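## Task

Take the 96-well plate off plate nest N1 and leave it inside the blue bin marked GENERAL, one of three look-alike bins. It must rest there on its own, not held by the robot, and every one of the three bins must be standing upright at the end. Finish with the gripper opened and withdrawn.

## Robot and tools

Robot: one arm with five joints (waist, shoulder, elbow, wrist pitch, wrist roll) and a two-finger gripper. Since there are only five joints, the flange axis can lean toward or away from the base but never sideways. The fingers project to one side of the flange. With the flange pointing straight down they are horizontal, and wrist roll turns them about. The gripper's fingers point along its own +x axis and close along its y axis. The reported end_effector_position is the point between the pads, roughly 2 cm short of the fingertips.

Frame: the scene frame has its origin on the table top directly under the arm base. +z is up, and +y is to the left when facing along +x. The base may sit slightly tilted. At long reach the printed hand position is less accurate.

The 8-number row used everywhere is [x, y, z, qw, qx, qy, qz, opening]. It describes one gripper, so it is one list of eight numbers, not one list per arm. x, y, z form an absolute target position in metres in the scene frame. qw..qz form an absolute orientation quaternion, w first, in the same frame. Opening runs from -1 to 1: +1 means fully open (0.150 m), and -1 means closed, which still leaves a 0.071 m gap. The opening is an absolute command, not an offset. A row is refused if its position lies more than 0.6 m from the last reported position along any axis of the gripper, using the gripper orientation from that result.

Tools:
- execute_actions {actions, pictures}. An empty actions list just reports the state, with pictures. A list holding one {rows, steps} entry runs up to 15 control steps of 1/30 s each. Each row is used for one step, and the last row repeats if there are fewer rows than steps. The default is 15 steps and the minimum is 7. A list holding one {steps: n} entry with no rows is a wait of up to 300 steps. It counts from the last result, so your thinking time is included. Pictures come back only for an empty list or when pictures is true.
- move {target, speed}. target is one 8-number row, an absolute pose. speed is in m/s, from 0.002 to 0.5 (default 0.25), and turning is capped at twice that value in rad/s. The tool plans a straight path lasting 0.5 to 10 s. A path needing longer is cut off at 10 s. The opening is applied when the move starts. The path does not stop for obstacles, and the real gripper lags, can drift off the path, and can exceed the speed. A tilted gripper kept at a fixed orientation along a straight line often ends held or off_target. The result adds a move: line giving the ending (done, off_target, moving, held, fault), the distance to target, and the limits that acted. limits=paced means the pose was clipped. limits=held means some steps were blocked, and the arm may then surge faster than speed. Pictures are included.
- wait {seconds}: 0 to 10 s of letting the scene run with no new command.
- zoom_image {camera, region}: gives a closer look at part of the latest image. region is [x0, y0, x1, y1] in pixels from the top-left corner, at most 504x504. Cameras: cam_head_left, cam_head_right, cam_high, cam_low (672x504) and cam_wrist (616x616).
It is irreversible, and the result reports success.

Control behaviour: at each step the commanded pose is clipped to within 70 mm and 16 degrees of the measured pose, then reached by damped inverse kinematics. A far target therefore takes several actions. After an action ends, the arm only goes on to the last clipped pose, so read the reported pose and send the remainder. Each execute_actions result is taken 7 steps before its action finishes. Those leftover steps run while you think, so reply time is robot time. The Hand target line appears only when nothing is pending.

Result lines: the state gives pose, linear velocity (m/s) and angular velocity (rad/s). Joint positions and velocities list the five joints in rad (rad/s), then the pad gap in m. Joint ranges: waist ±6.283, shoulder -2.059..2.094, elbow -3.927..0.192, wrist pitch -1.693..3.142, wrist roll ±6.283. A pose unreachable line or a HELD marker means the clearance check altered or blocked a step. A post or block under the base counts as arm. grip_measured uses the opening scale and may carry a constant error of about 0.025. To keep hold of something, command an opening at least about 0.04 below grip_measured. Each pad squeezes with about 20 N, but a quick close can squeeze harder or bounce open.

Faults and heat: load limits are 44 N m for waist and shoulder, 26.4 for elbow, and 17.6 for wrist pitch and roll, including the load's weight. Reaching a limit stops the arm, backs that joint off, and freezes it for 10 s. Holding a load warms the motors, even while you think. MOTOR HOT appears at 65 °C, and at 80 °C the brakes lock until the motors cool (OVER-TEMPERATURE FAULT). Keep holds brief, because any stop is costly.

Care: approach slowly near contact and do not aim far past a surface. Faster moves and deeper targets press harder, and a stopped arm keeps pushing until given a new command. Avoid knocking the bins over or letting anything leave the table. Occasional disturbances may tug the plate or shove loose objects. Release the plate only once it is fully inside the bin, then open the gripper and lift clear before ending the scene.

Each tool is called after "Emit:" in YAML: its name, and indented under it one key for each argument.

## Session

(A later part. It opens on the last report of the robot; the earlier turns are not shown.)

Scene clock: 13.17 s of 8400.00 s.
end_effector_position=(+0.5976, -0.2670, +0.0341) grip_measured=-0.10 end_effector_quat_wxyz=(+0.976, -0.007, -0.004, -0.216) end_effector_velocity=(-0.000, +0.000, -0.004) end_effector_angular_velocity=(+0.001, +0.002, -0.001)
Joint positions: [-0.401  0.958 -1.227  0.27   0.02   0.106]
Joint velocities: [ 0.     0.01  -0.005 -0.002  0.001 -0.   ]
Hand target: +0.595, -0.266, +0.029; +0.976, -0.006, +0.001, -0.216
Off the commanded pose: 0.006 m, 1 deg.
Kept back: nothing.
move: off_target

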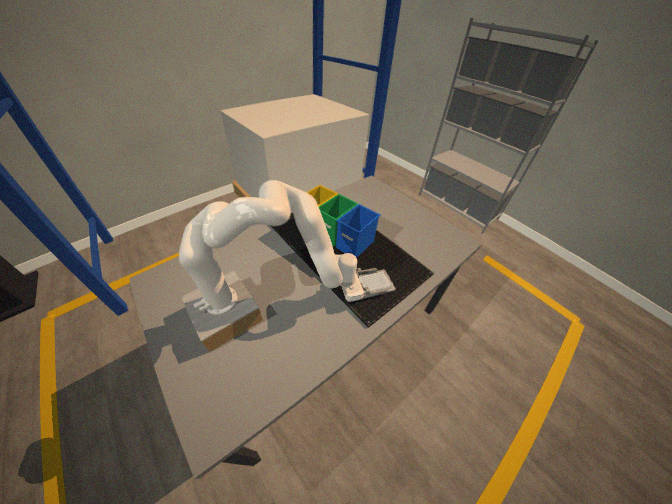

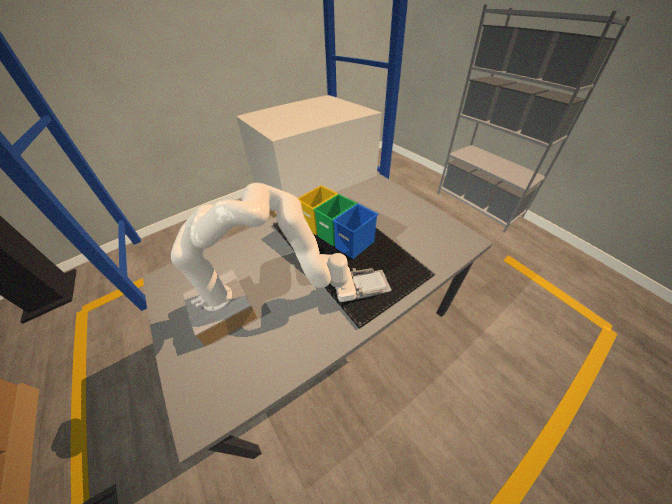

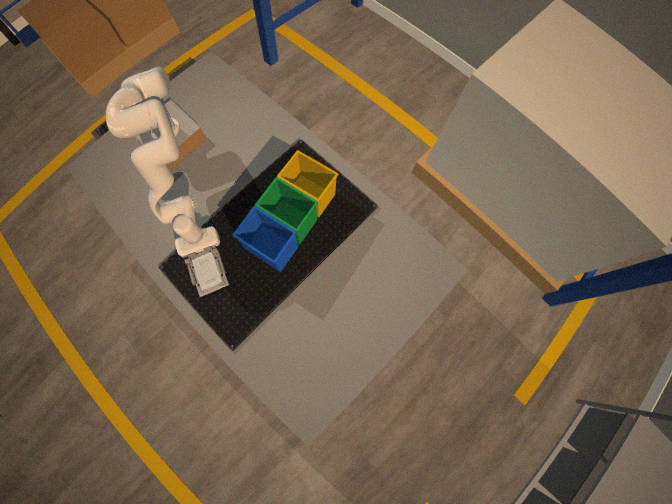

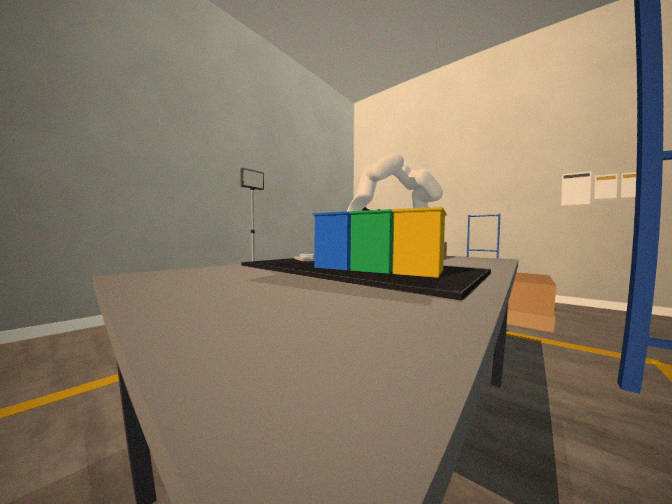

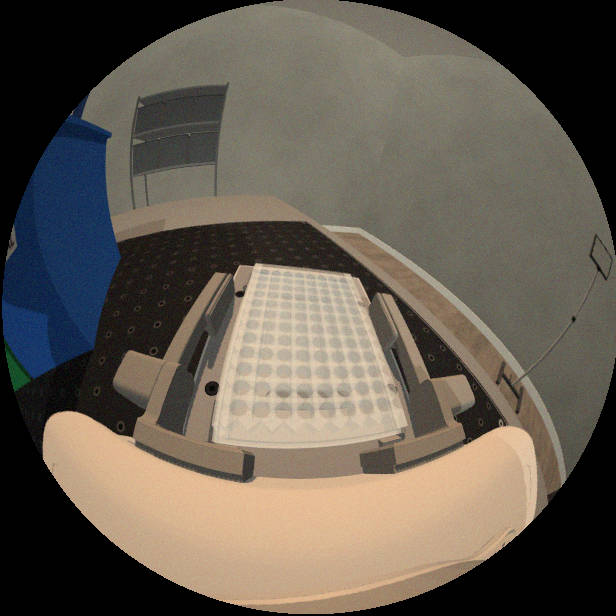

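Landed on something at 0.034. Rise slightly and close.

Emit:
move:
  target: [0.596,-0.2665,0.036,0.976,0,0,-0.216,-0.85]
  speed: 0.02

Scene clock: 14.10 s of 8400.00 s.
end_effector_position=(+0.5960, -0.2671, +0.0357) grip_measured=-0.60 end_effector_quat_wxyz=(+0.976, -0.006, +0.001, -0.217) end_effector_velocity=(-0.001, +0.000, +0.003) end_effector_angular_velocity=(+0.000, +0.000, -0.000)
Joint positions: [-0.402  0.946 -1.22   0.285  0.021  0.087]
Joint velocities: [-0.    -0.009  0.008  0.001  0.     0.   ]
Hand target: +0.596, -0.267, +0.036; +0.976, -0.006, +0.001, -0.216
Off the commanded pose: 0.001 m, 1 deg.
Kept back: nothing.
move: done

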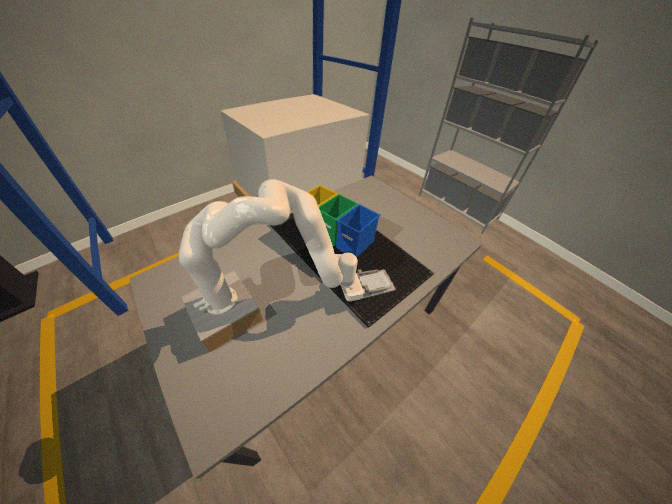

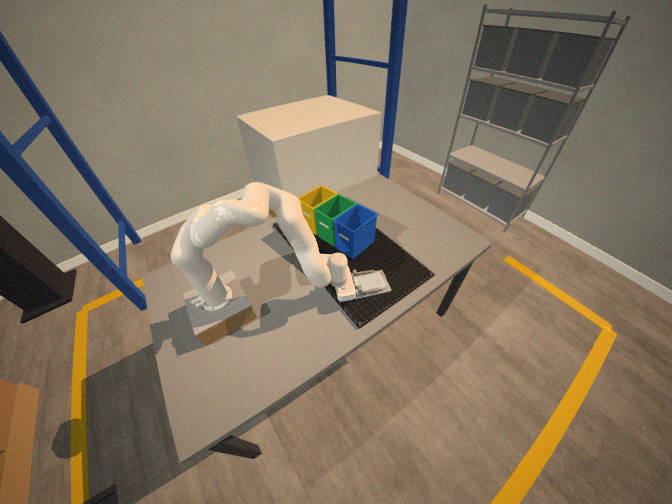

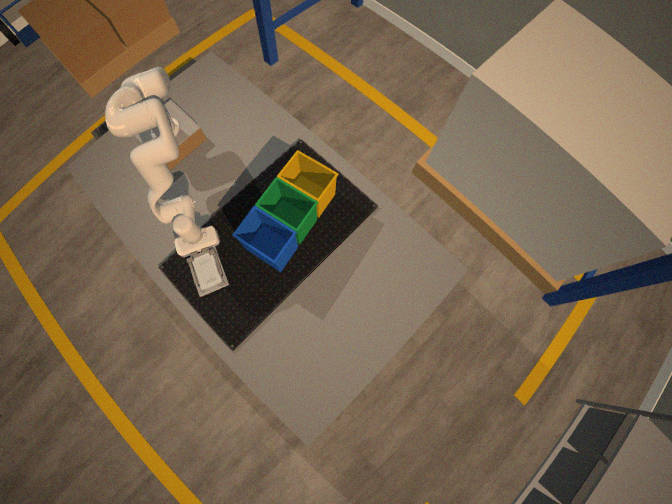

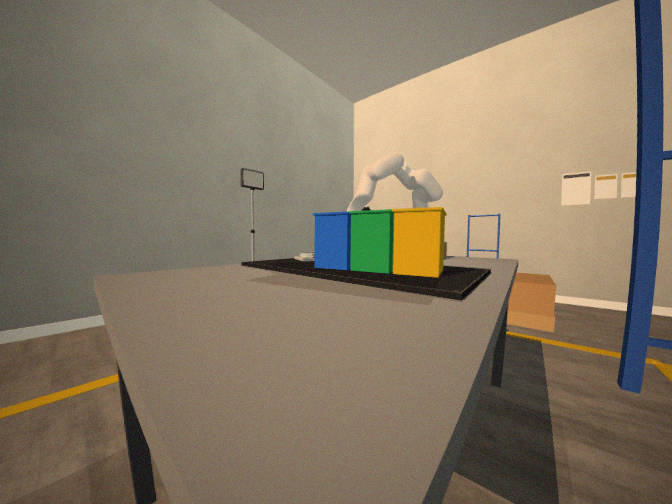

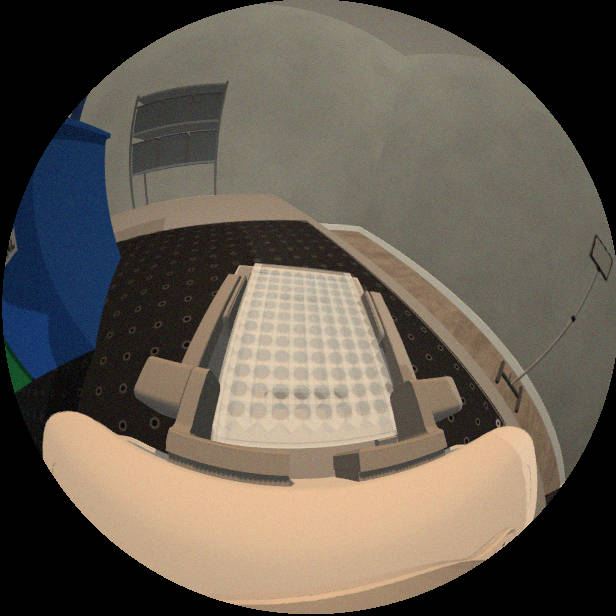

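Emit:
move:
  target: [0.596,-0.2665,0.28,0.976,0,0,-0.216,-0.85]
  speed: 0.15

Emit:
move:
  target: [0.62,-0.07,0.30,1,0,0,0,-0.85]
  speed: 0.15

Scene clock: 16.57 s of 8400.00 s.
end_effector_position=(+0.5958, -0.2664, +0.2792) grip_measured=-0.63 end_effector_quat_wxyz=(+0.976, -0.005, +0.002, -0.216) end_effector_velocity=(+0.000, -0.001, +0.003) end_effector_angular_velocity=(-0.000, -0.000, -0.001)
Joint positions: [-0.407  0.319 -1.078  0.771  0.015  0.086]
Joint velocities: [-0.001 -0.005 -0.004  0.008 -0.     0.   ]
Hand target: +0.596, -0.267, +0.280; +0.976, -0.006, +0.001, -0.216
Off the commanded pose: 0.001 m, 1 deg.
Kept back: nothing.
move: done

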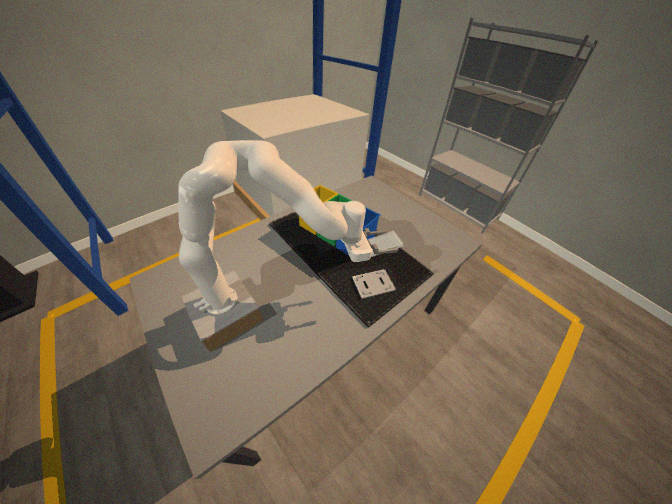

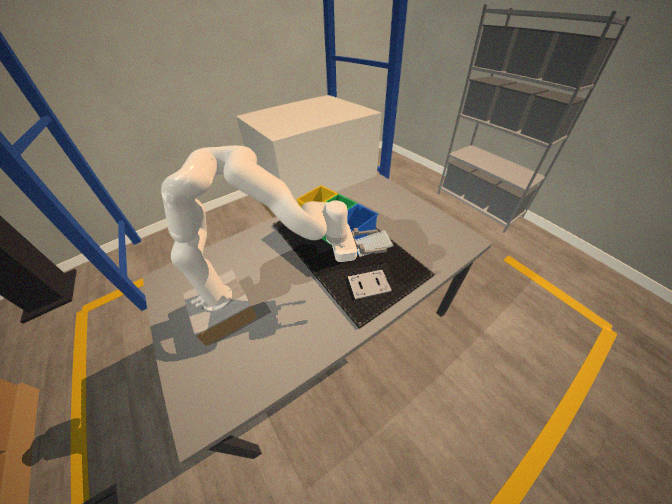

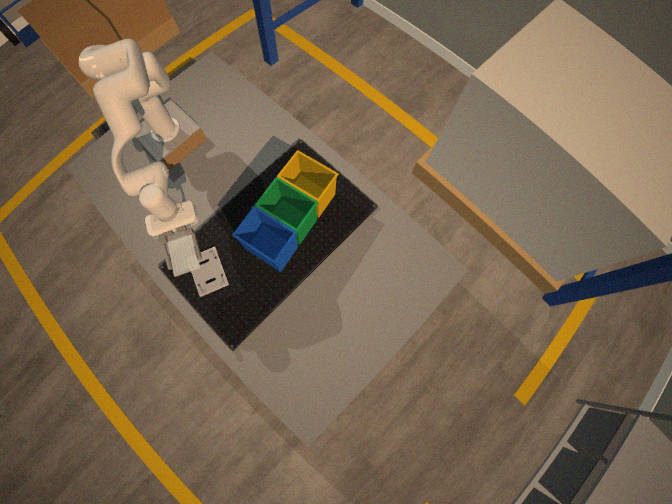

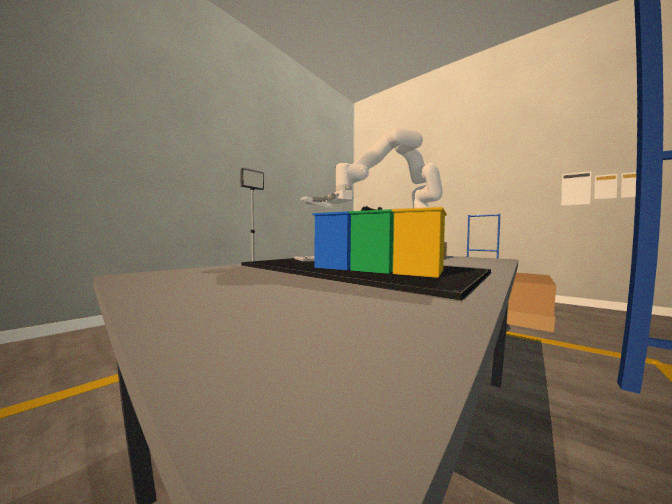

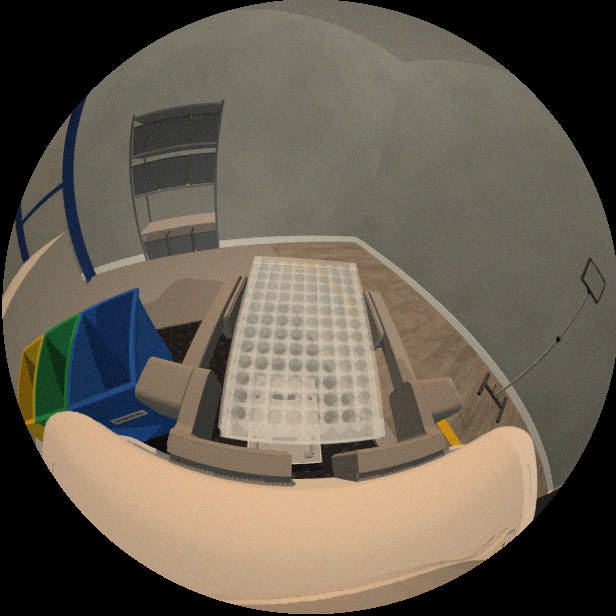

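Scene clock: 18.70 s of 8400.00 s.
end_effector_position=(+0.6191, -0.0699, +0.2994) grip_measured=-0.63 end_effector_quat_wxyz=(+1.000, -0.007, +0.002, -0.000) end_effector_velocity=(+0.005, -0.000, +0.008) end_effector_angular_velocity=(-0.003, -0.019, +0.001)
Joint positions: [-0.14   0.191 -0.971  0.79  -0.153  0.086]
Joint velocities: [ 0.001 -0.002 -0.011 -0.006  0.    -0.   ]
Hand target: +0.620, -0.070, +0.300; +1.000, -0.007, +0.001, +0.000
Off the commanded pose: 0.001 m, 1 deg.
Kept back: nothing.
move: done

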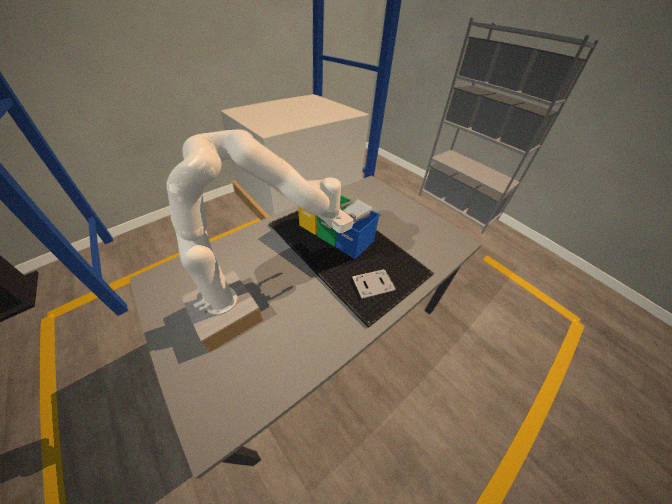

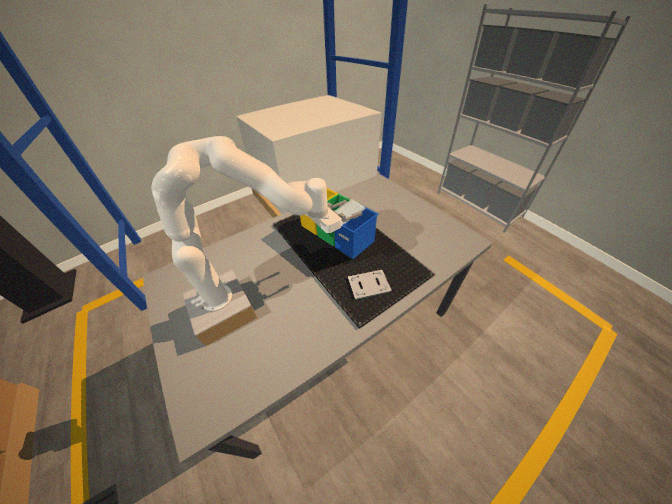

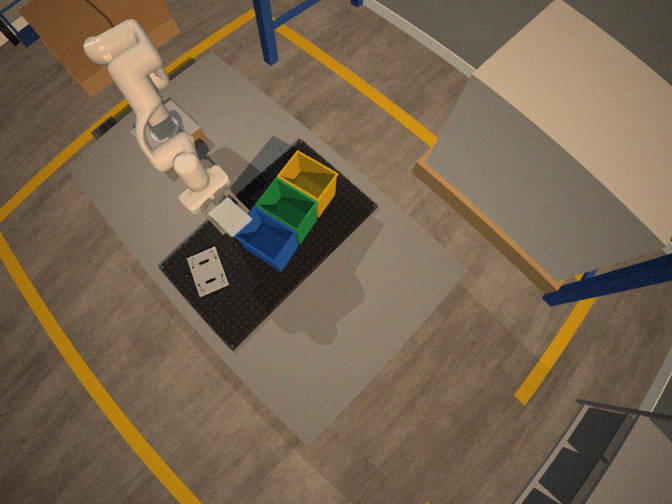

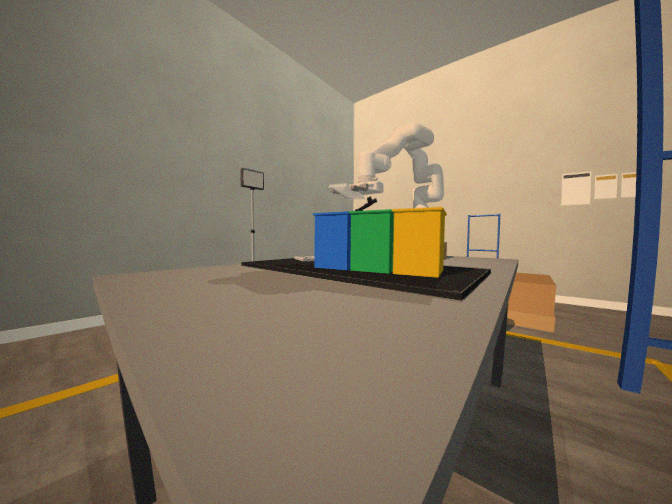

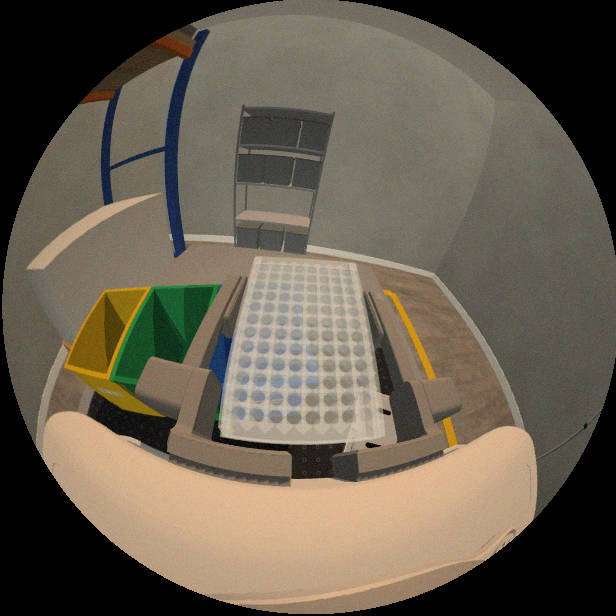

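Emit:
move:
  target: [0.5,-0.035,0.36,0.033,0,0,0.9995,-0.85]
  speed: 0.2

Emit:
move:
  target: [0.72,-0.048,0.36,-0.0233,0.7066,-0.0233,-0.7066,-0.85]
  speed: 0.15

Scene clock: 27.60 s of 8400.00 s.
end_effector_position=(+0.4996, -0.0358, +0.3598) grip_measured=-0.63 end_effector_quat_wxyz=(+0.033, +0.000, +0.007, +0.999) end_effector_velocity=(-0.000, +0.000, -0.000) end_effector_angular_velocity=(+0.000, +0.000, +0.007)
Joint positions: [-0.063  0.716 -1.95   1.24  -3.151  0.086]
Joint velocities: [ 0.002 -0.002  0.003 -0.001 -0.005  0.   ]
Hand target: +0.500, -0.036, +0.360; +0.033, +0.000, +0.007, +0.999
Off the commanded pose: 0.001 m, 1 deg.
Kept back: nothing.
move: done

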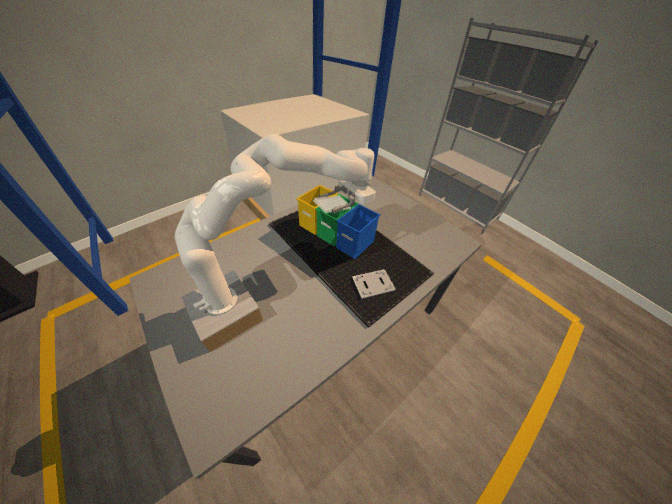

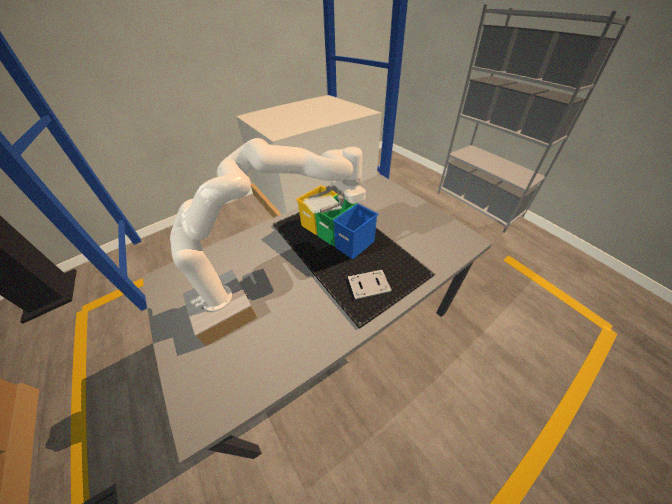

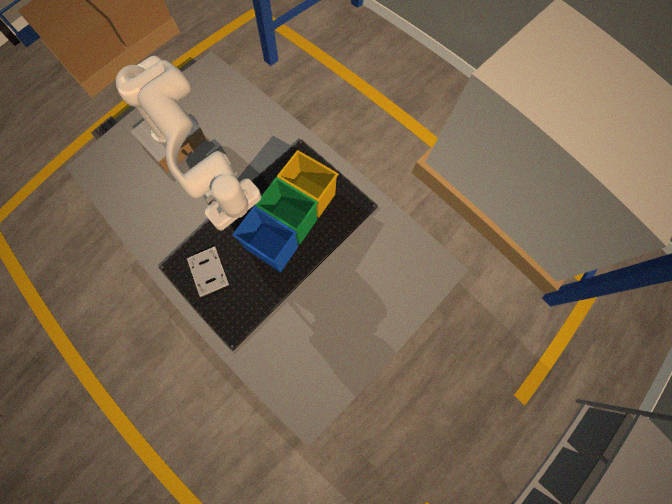

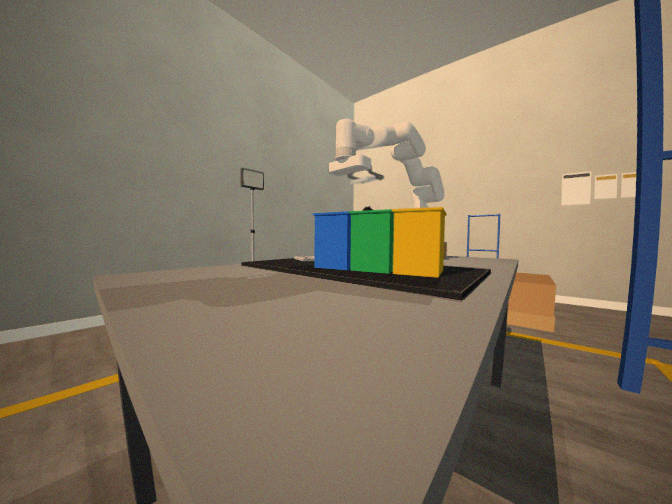

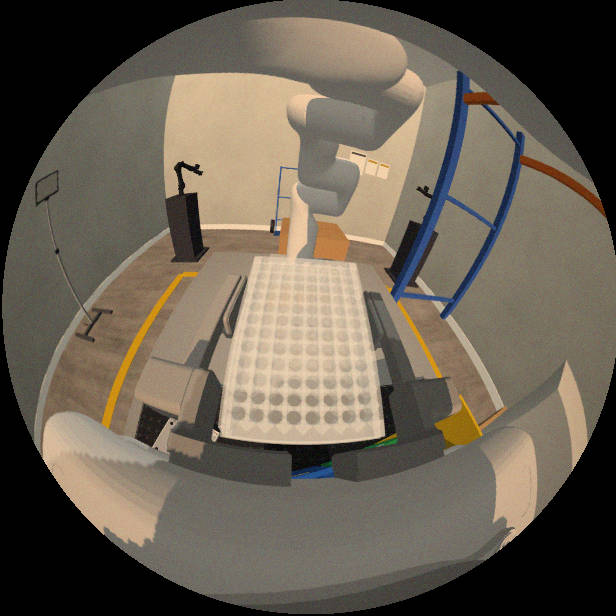

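Scene clock: 33.23 s of 8400.00 s.
end_effector_position=(+0.7200, -0.0474, +0.3602) grip_measured=-0.63 end_effector_quat_wxyz=(-0.025, +0.707, -0.027, -0.707) end_effector_velocity=(+0.001, +0.000, +0.000) end_effector_angular_velocity=(-0.000, -0.006, +0.000)
Joint positions: [-0.06   0.788 -1.858 -0.495 -3.13   0.086]
Joint velocities: [ 0.     0.003 -0.004 -0.005  0.     0.   ]
Hand target: +0.720, -0.047, +0.360; -0.025, +0.707, -0.027, -0.707
Off the commanded pose: 0.001 m, 0 deg.
Kept back: nothing.
move: done

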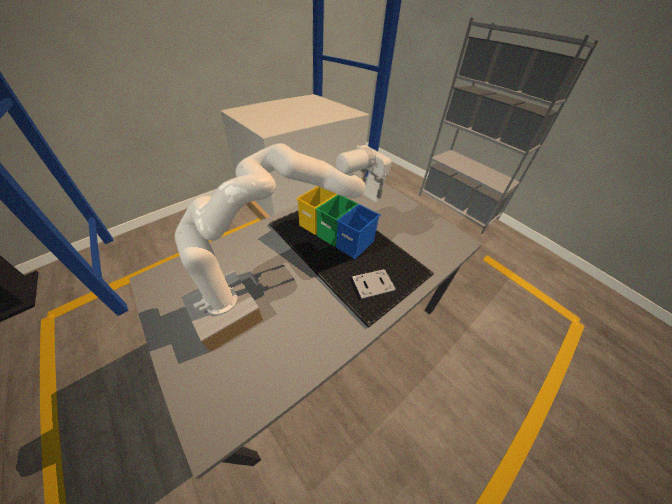

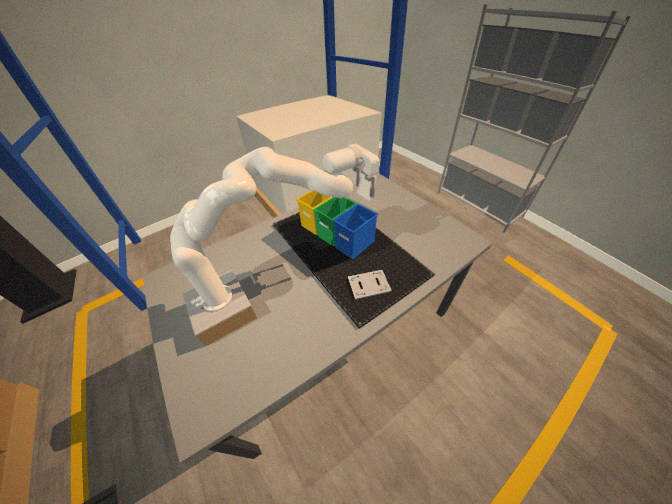

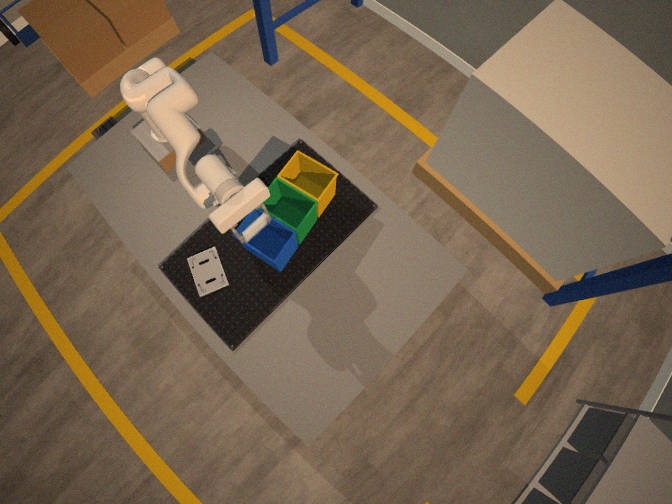

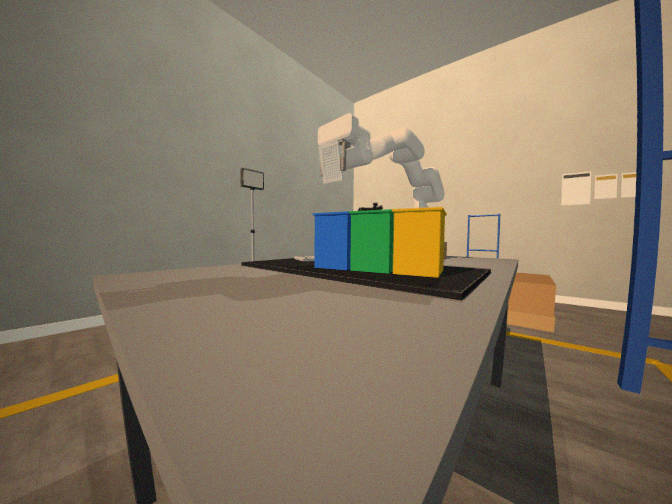

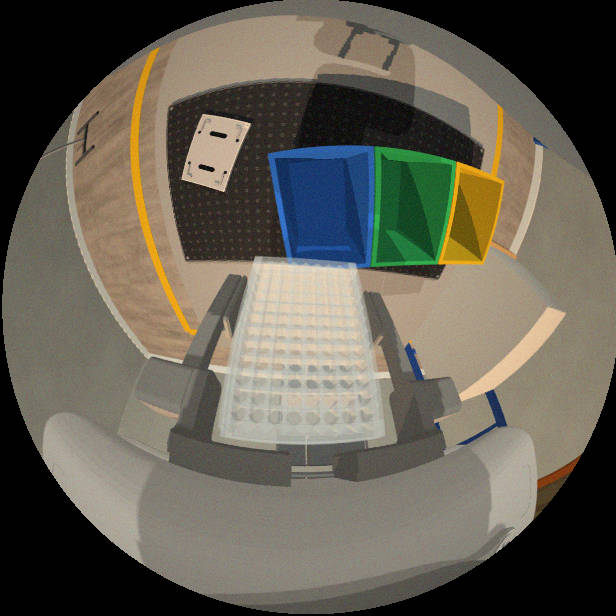

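Emit:
move:
  target: [0.725,-0.035,0.30,-0.0233,0.7066,-0.0233,-0.7066,-0.85]
  speed: 0.08

Emit:
zoom_image:
  camera: "cam_high"
  region: [190,140,350,280]

Emit:
zoom_image:
  camera: "cam_head_left"
  region: [280,130,440,270]

Scene clock: 34.87 s of 8400.00 s.
end_effector_position=(+0.7250, -0.0352, +0.3006) grip_measured=-0.63 end_effector_quat_wxyz=(-0.021, +0.707, -0.019, -0.707) end_effector_velocity=(+0.002, -0.000, +0.003) end_effector_angular_velocity=(-0.000, -0.009, +0.000)
Joint positions: [-0.043  0.892 -1.859 -0.599 -3.125  0.086]
Joint velocities: [-0.     0.001 -0.008 -0.002  0.     0.   ]
Hand target: +0.725, -0.035, +0.300; -0.021, +0.707, -0.019, -0.707
Off the commanded pose: 0.001 m, 1 deg.
Kept back: nothing.
move: done

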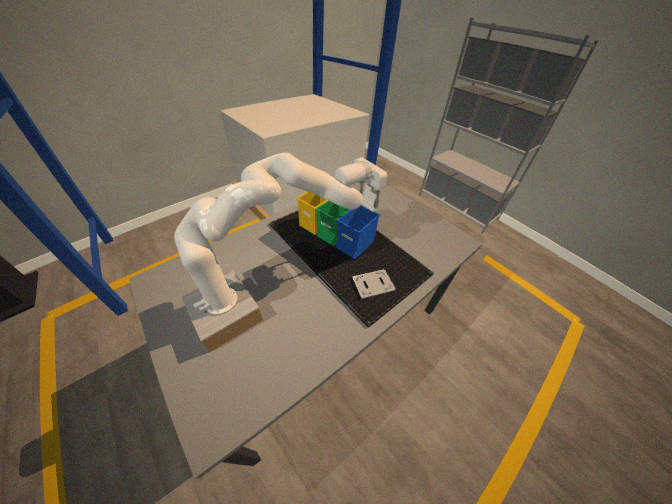

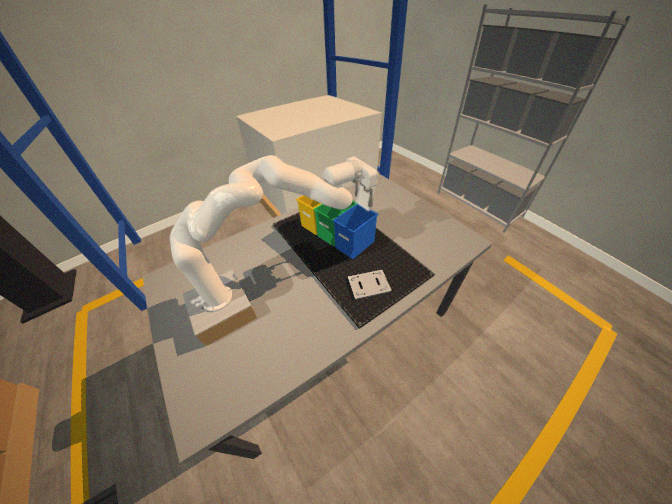

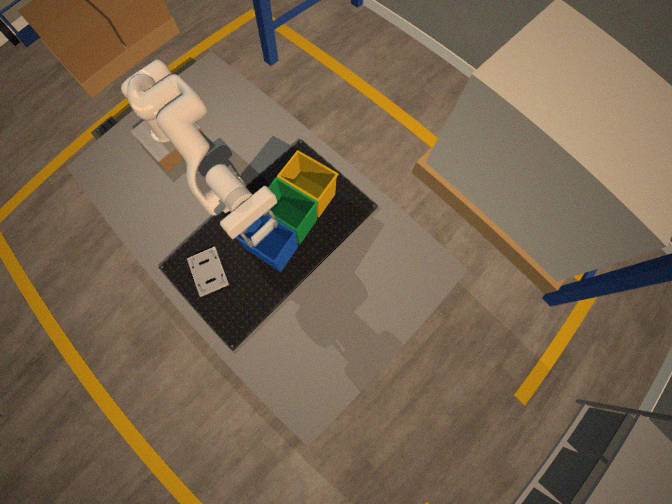

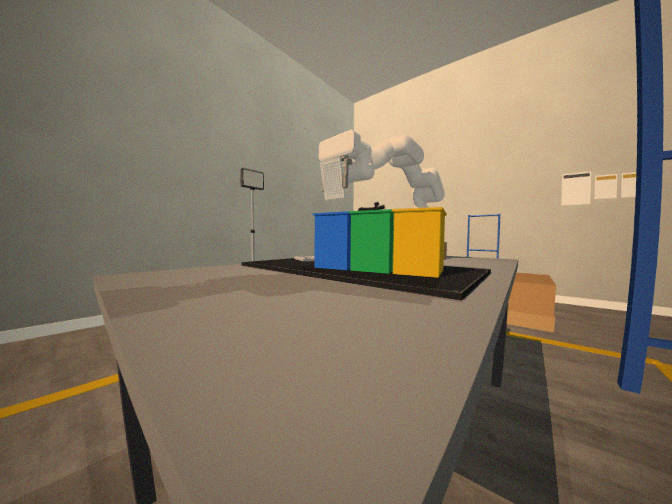

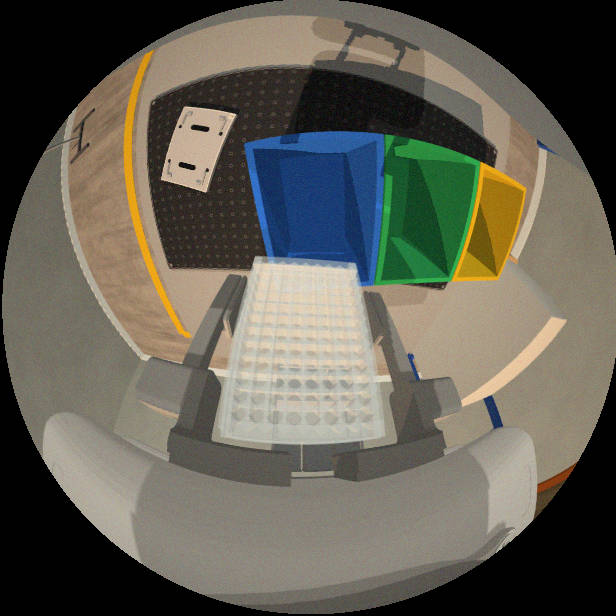

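Region (190, 140, 350, 280) of cam_high's 672x504 image, scaled by 3.150, with more detail than that image has; it fills the top 441 rows of this view, and the rest is white.

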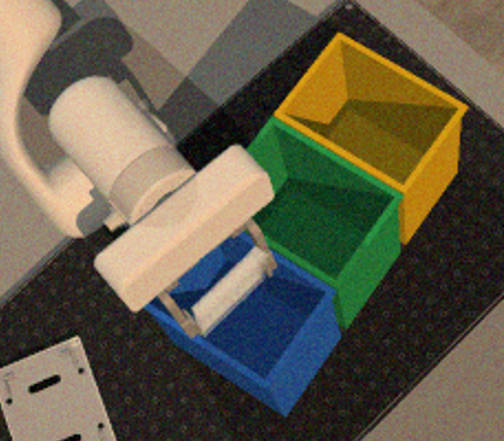

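Region (280, 130, 440, 270) of cam_head_left's 672x504 image, scaled by 3.150, with more detail than that image has; it fills the top 441 rows of this view, and the rest is white.

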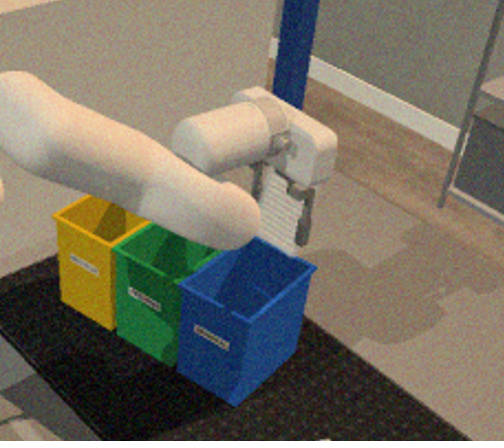

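Emit:
move:
  target: [0.675,-0.03,0.29,-0.0157,0.7069,-0.0157,-0.7069,-0.85]
  speed: 0.08

Emit:
zoom_image:
  camera: "cam_head_left"
  region: [280,130,440,270]

Scene clock: 36.30 s of 8400.00 s.
end_effector_position=(+0.6753, -0.0300, +0.2900) grip_measured=-0.63 end_effector_quat_wxyz=(-0.018, +0.707, -0.019, -0.707) end_effector_velocity=(-0.002, +0.001, -0.001) end_effector_angular_velocity=(-0.000, +0.000, +0.001)
Joint positions: [-0.038  0.73  -1.539 -0.755 -3.129  0.086]
Joint velocities: [ 0.001 -0.004  0.009 -0.005 -0.     0.   ]
Hand target: +0.675, -0.030, +0.290; -0.018, +0.707, -0.019, -0.707
Off the commanded pose: 0.000 m, 0 deg.
Kept back: nothing.
move: done

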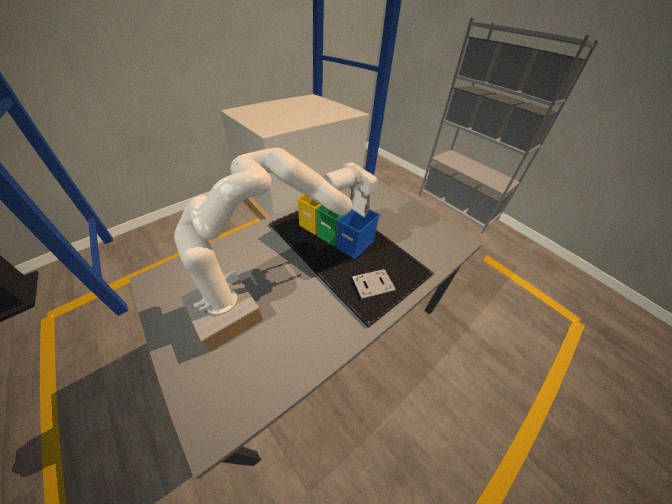

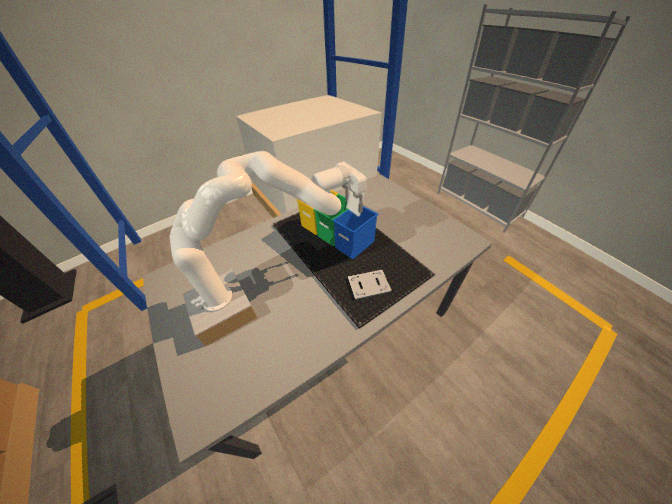

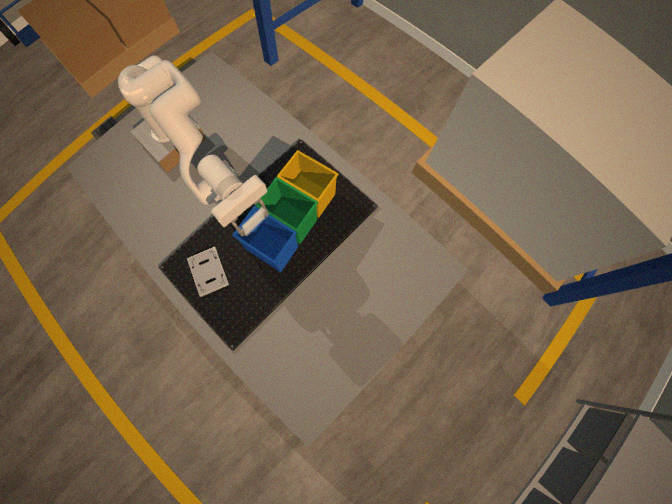

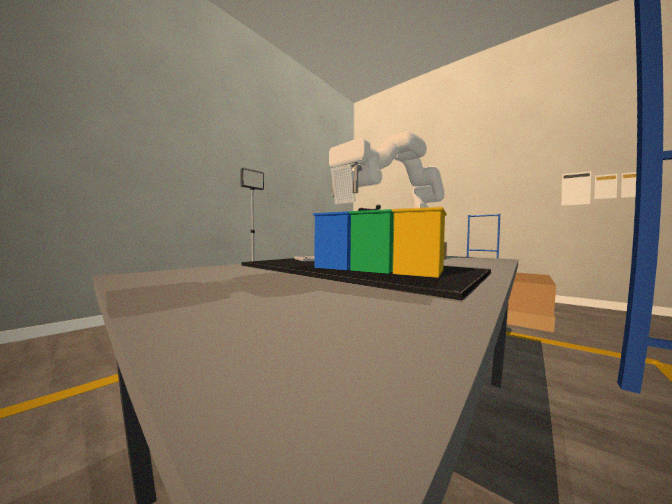

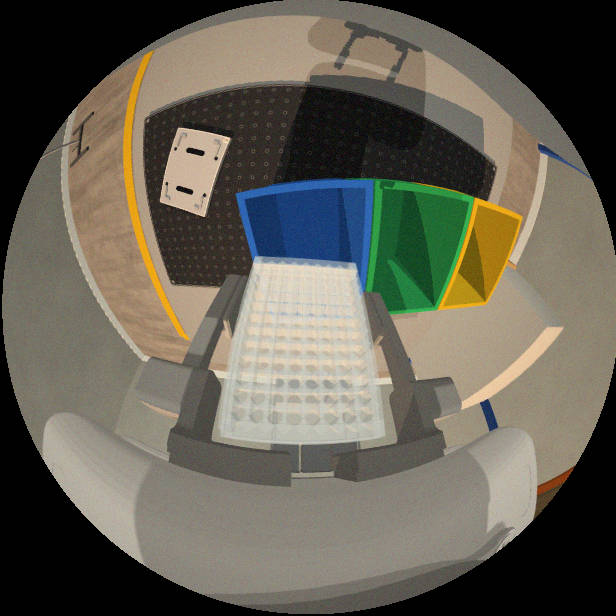

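Region (280, 130, 440, 270) of cam_head_left's 672x504 image, scaled by 3.150, with more detail than that image has; it fills the top 441 rows of this view, and the rest is white.

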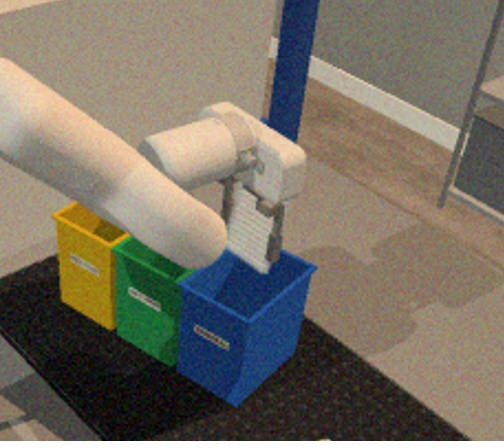

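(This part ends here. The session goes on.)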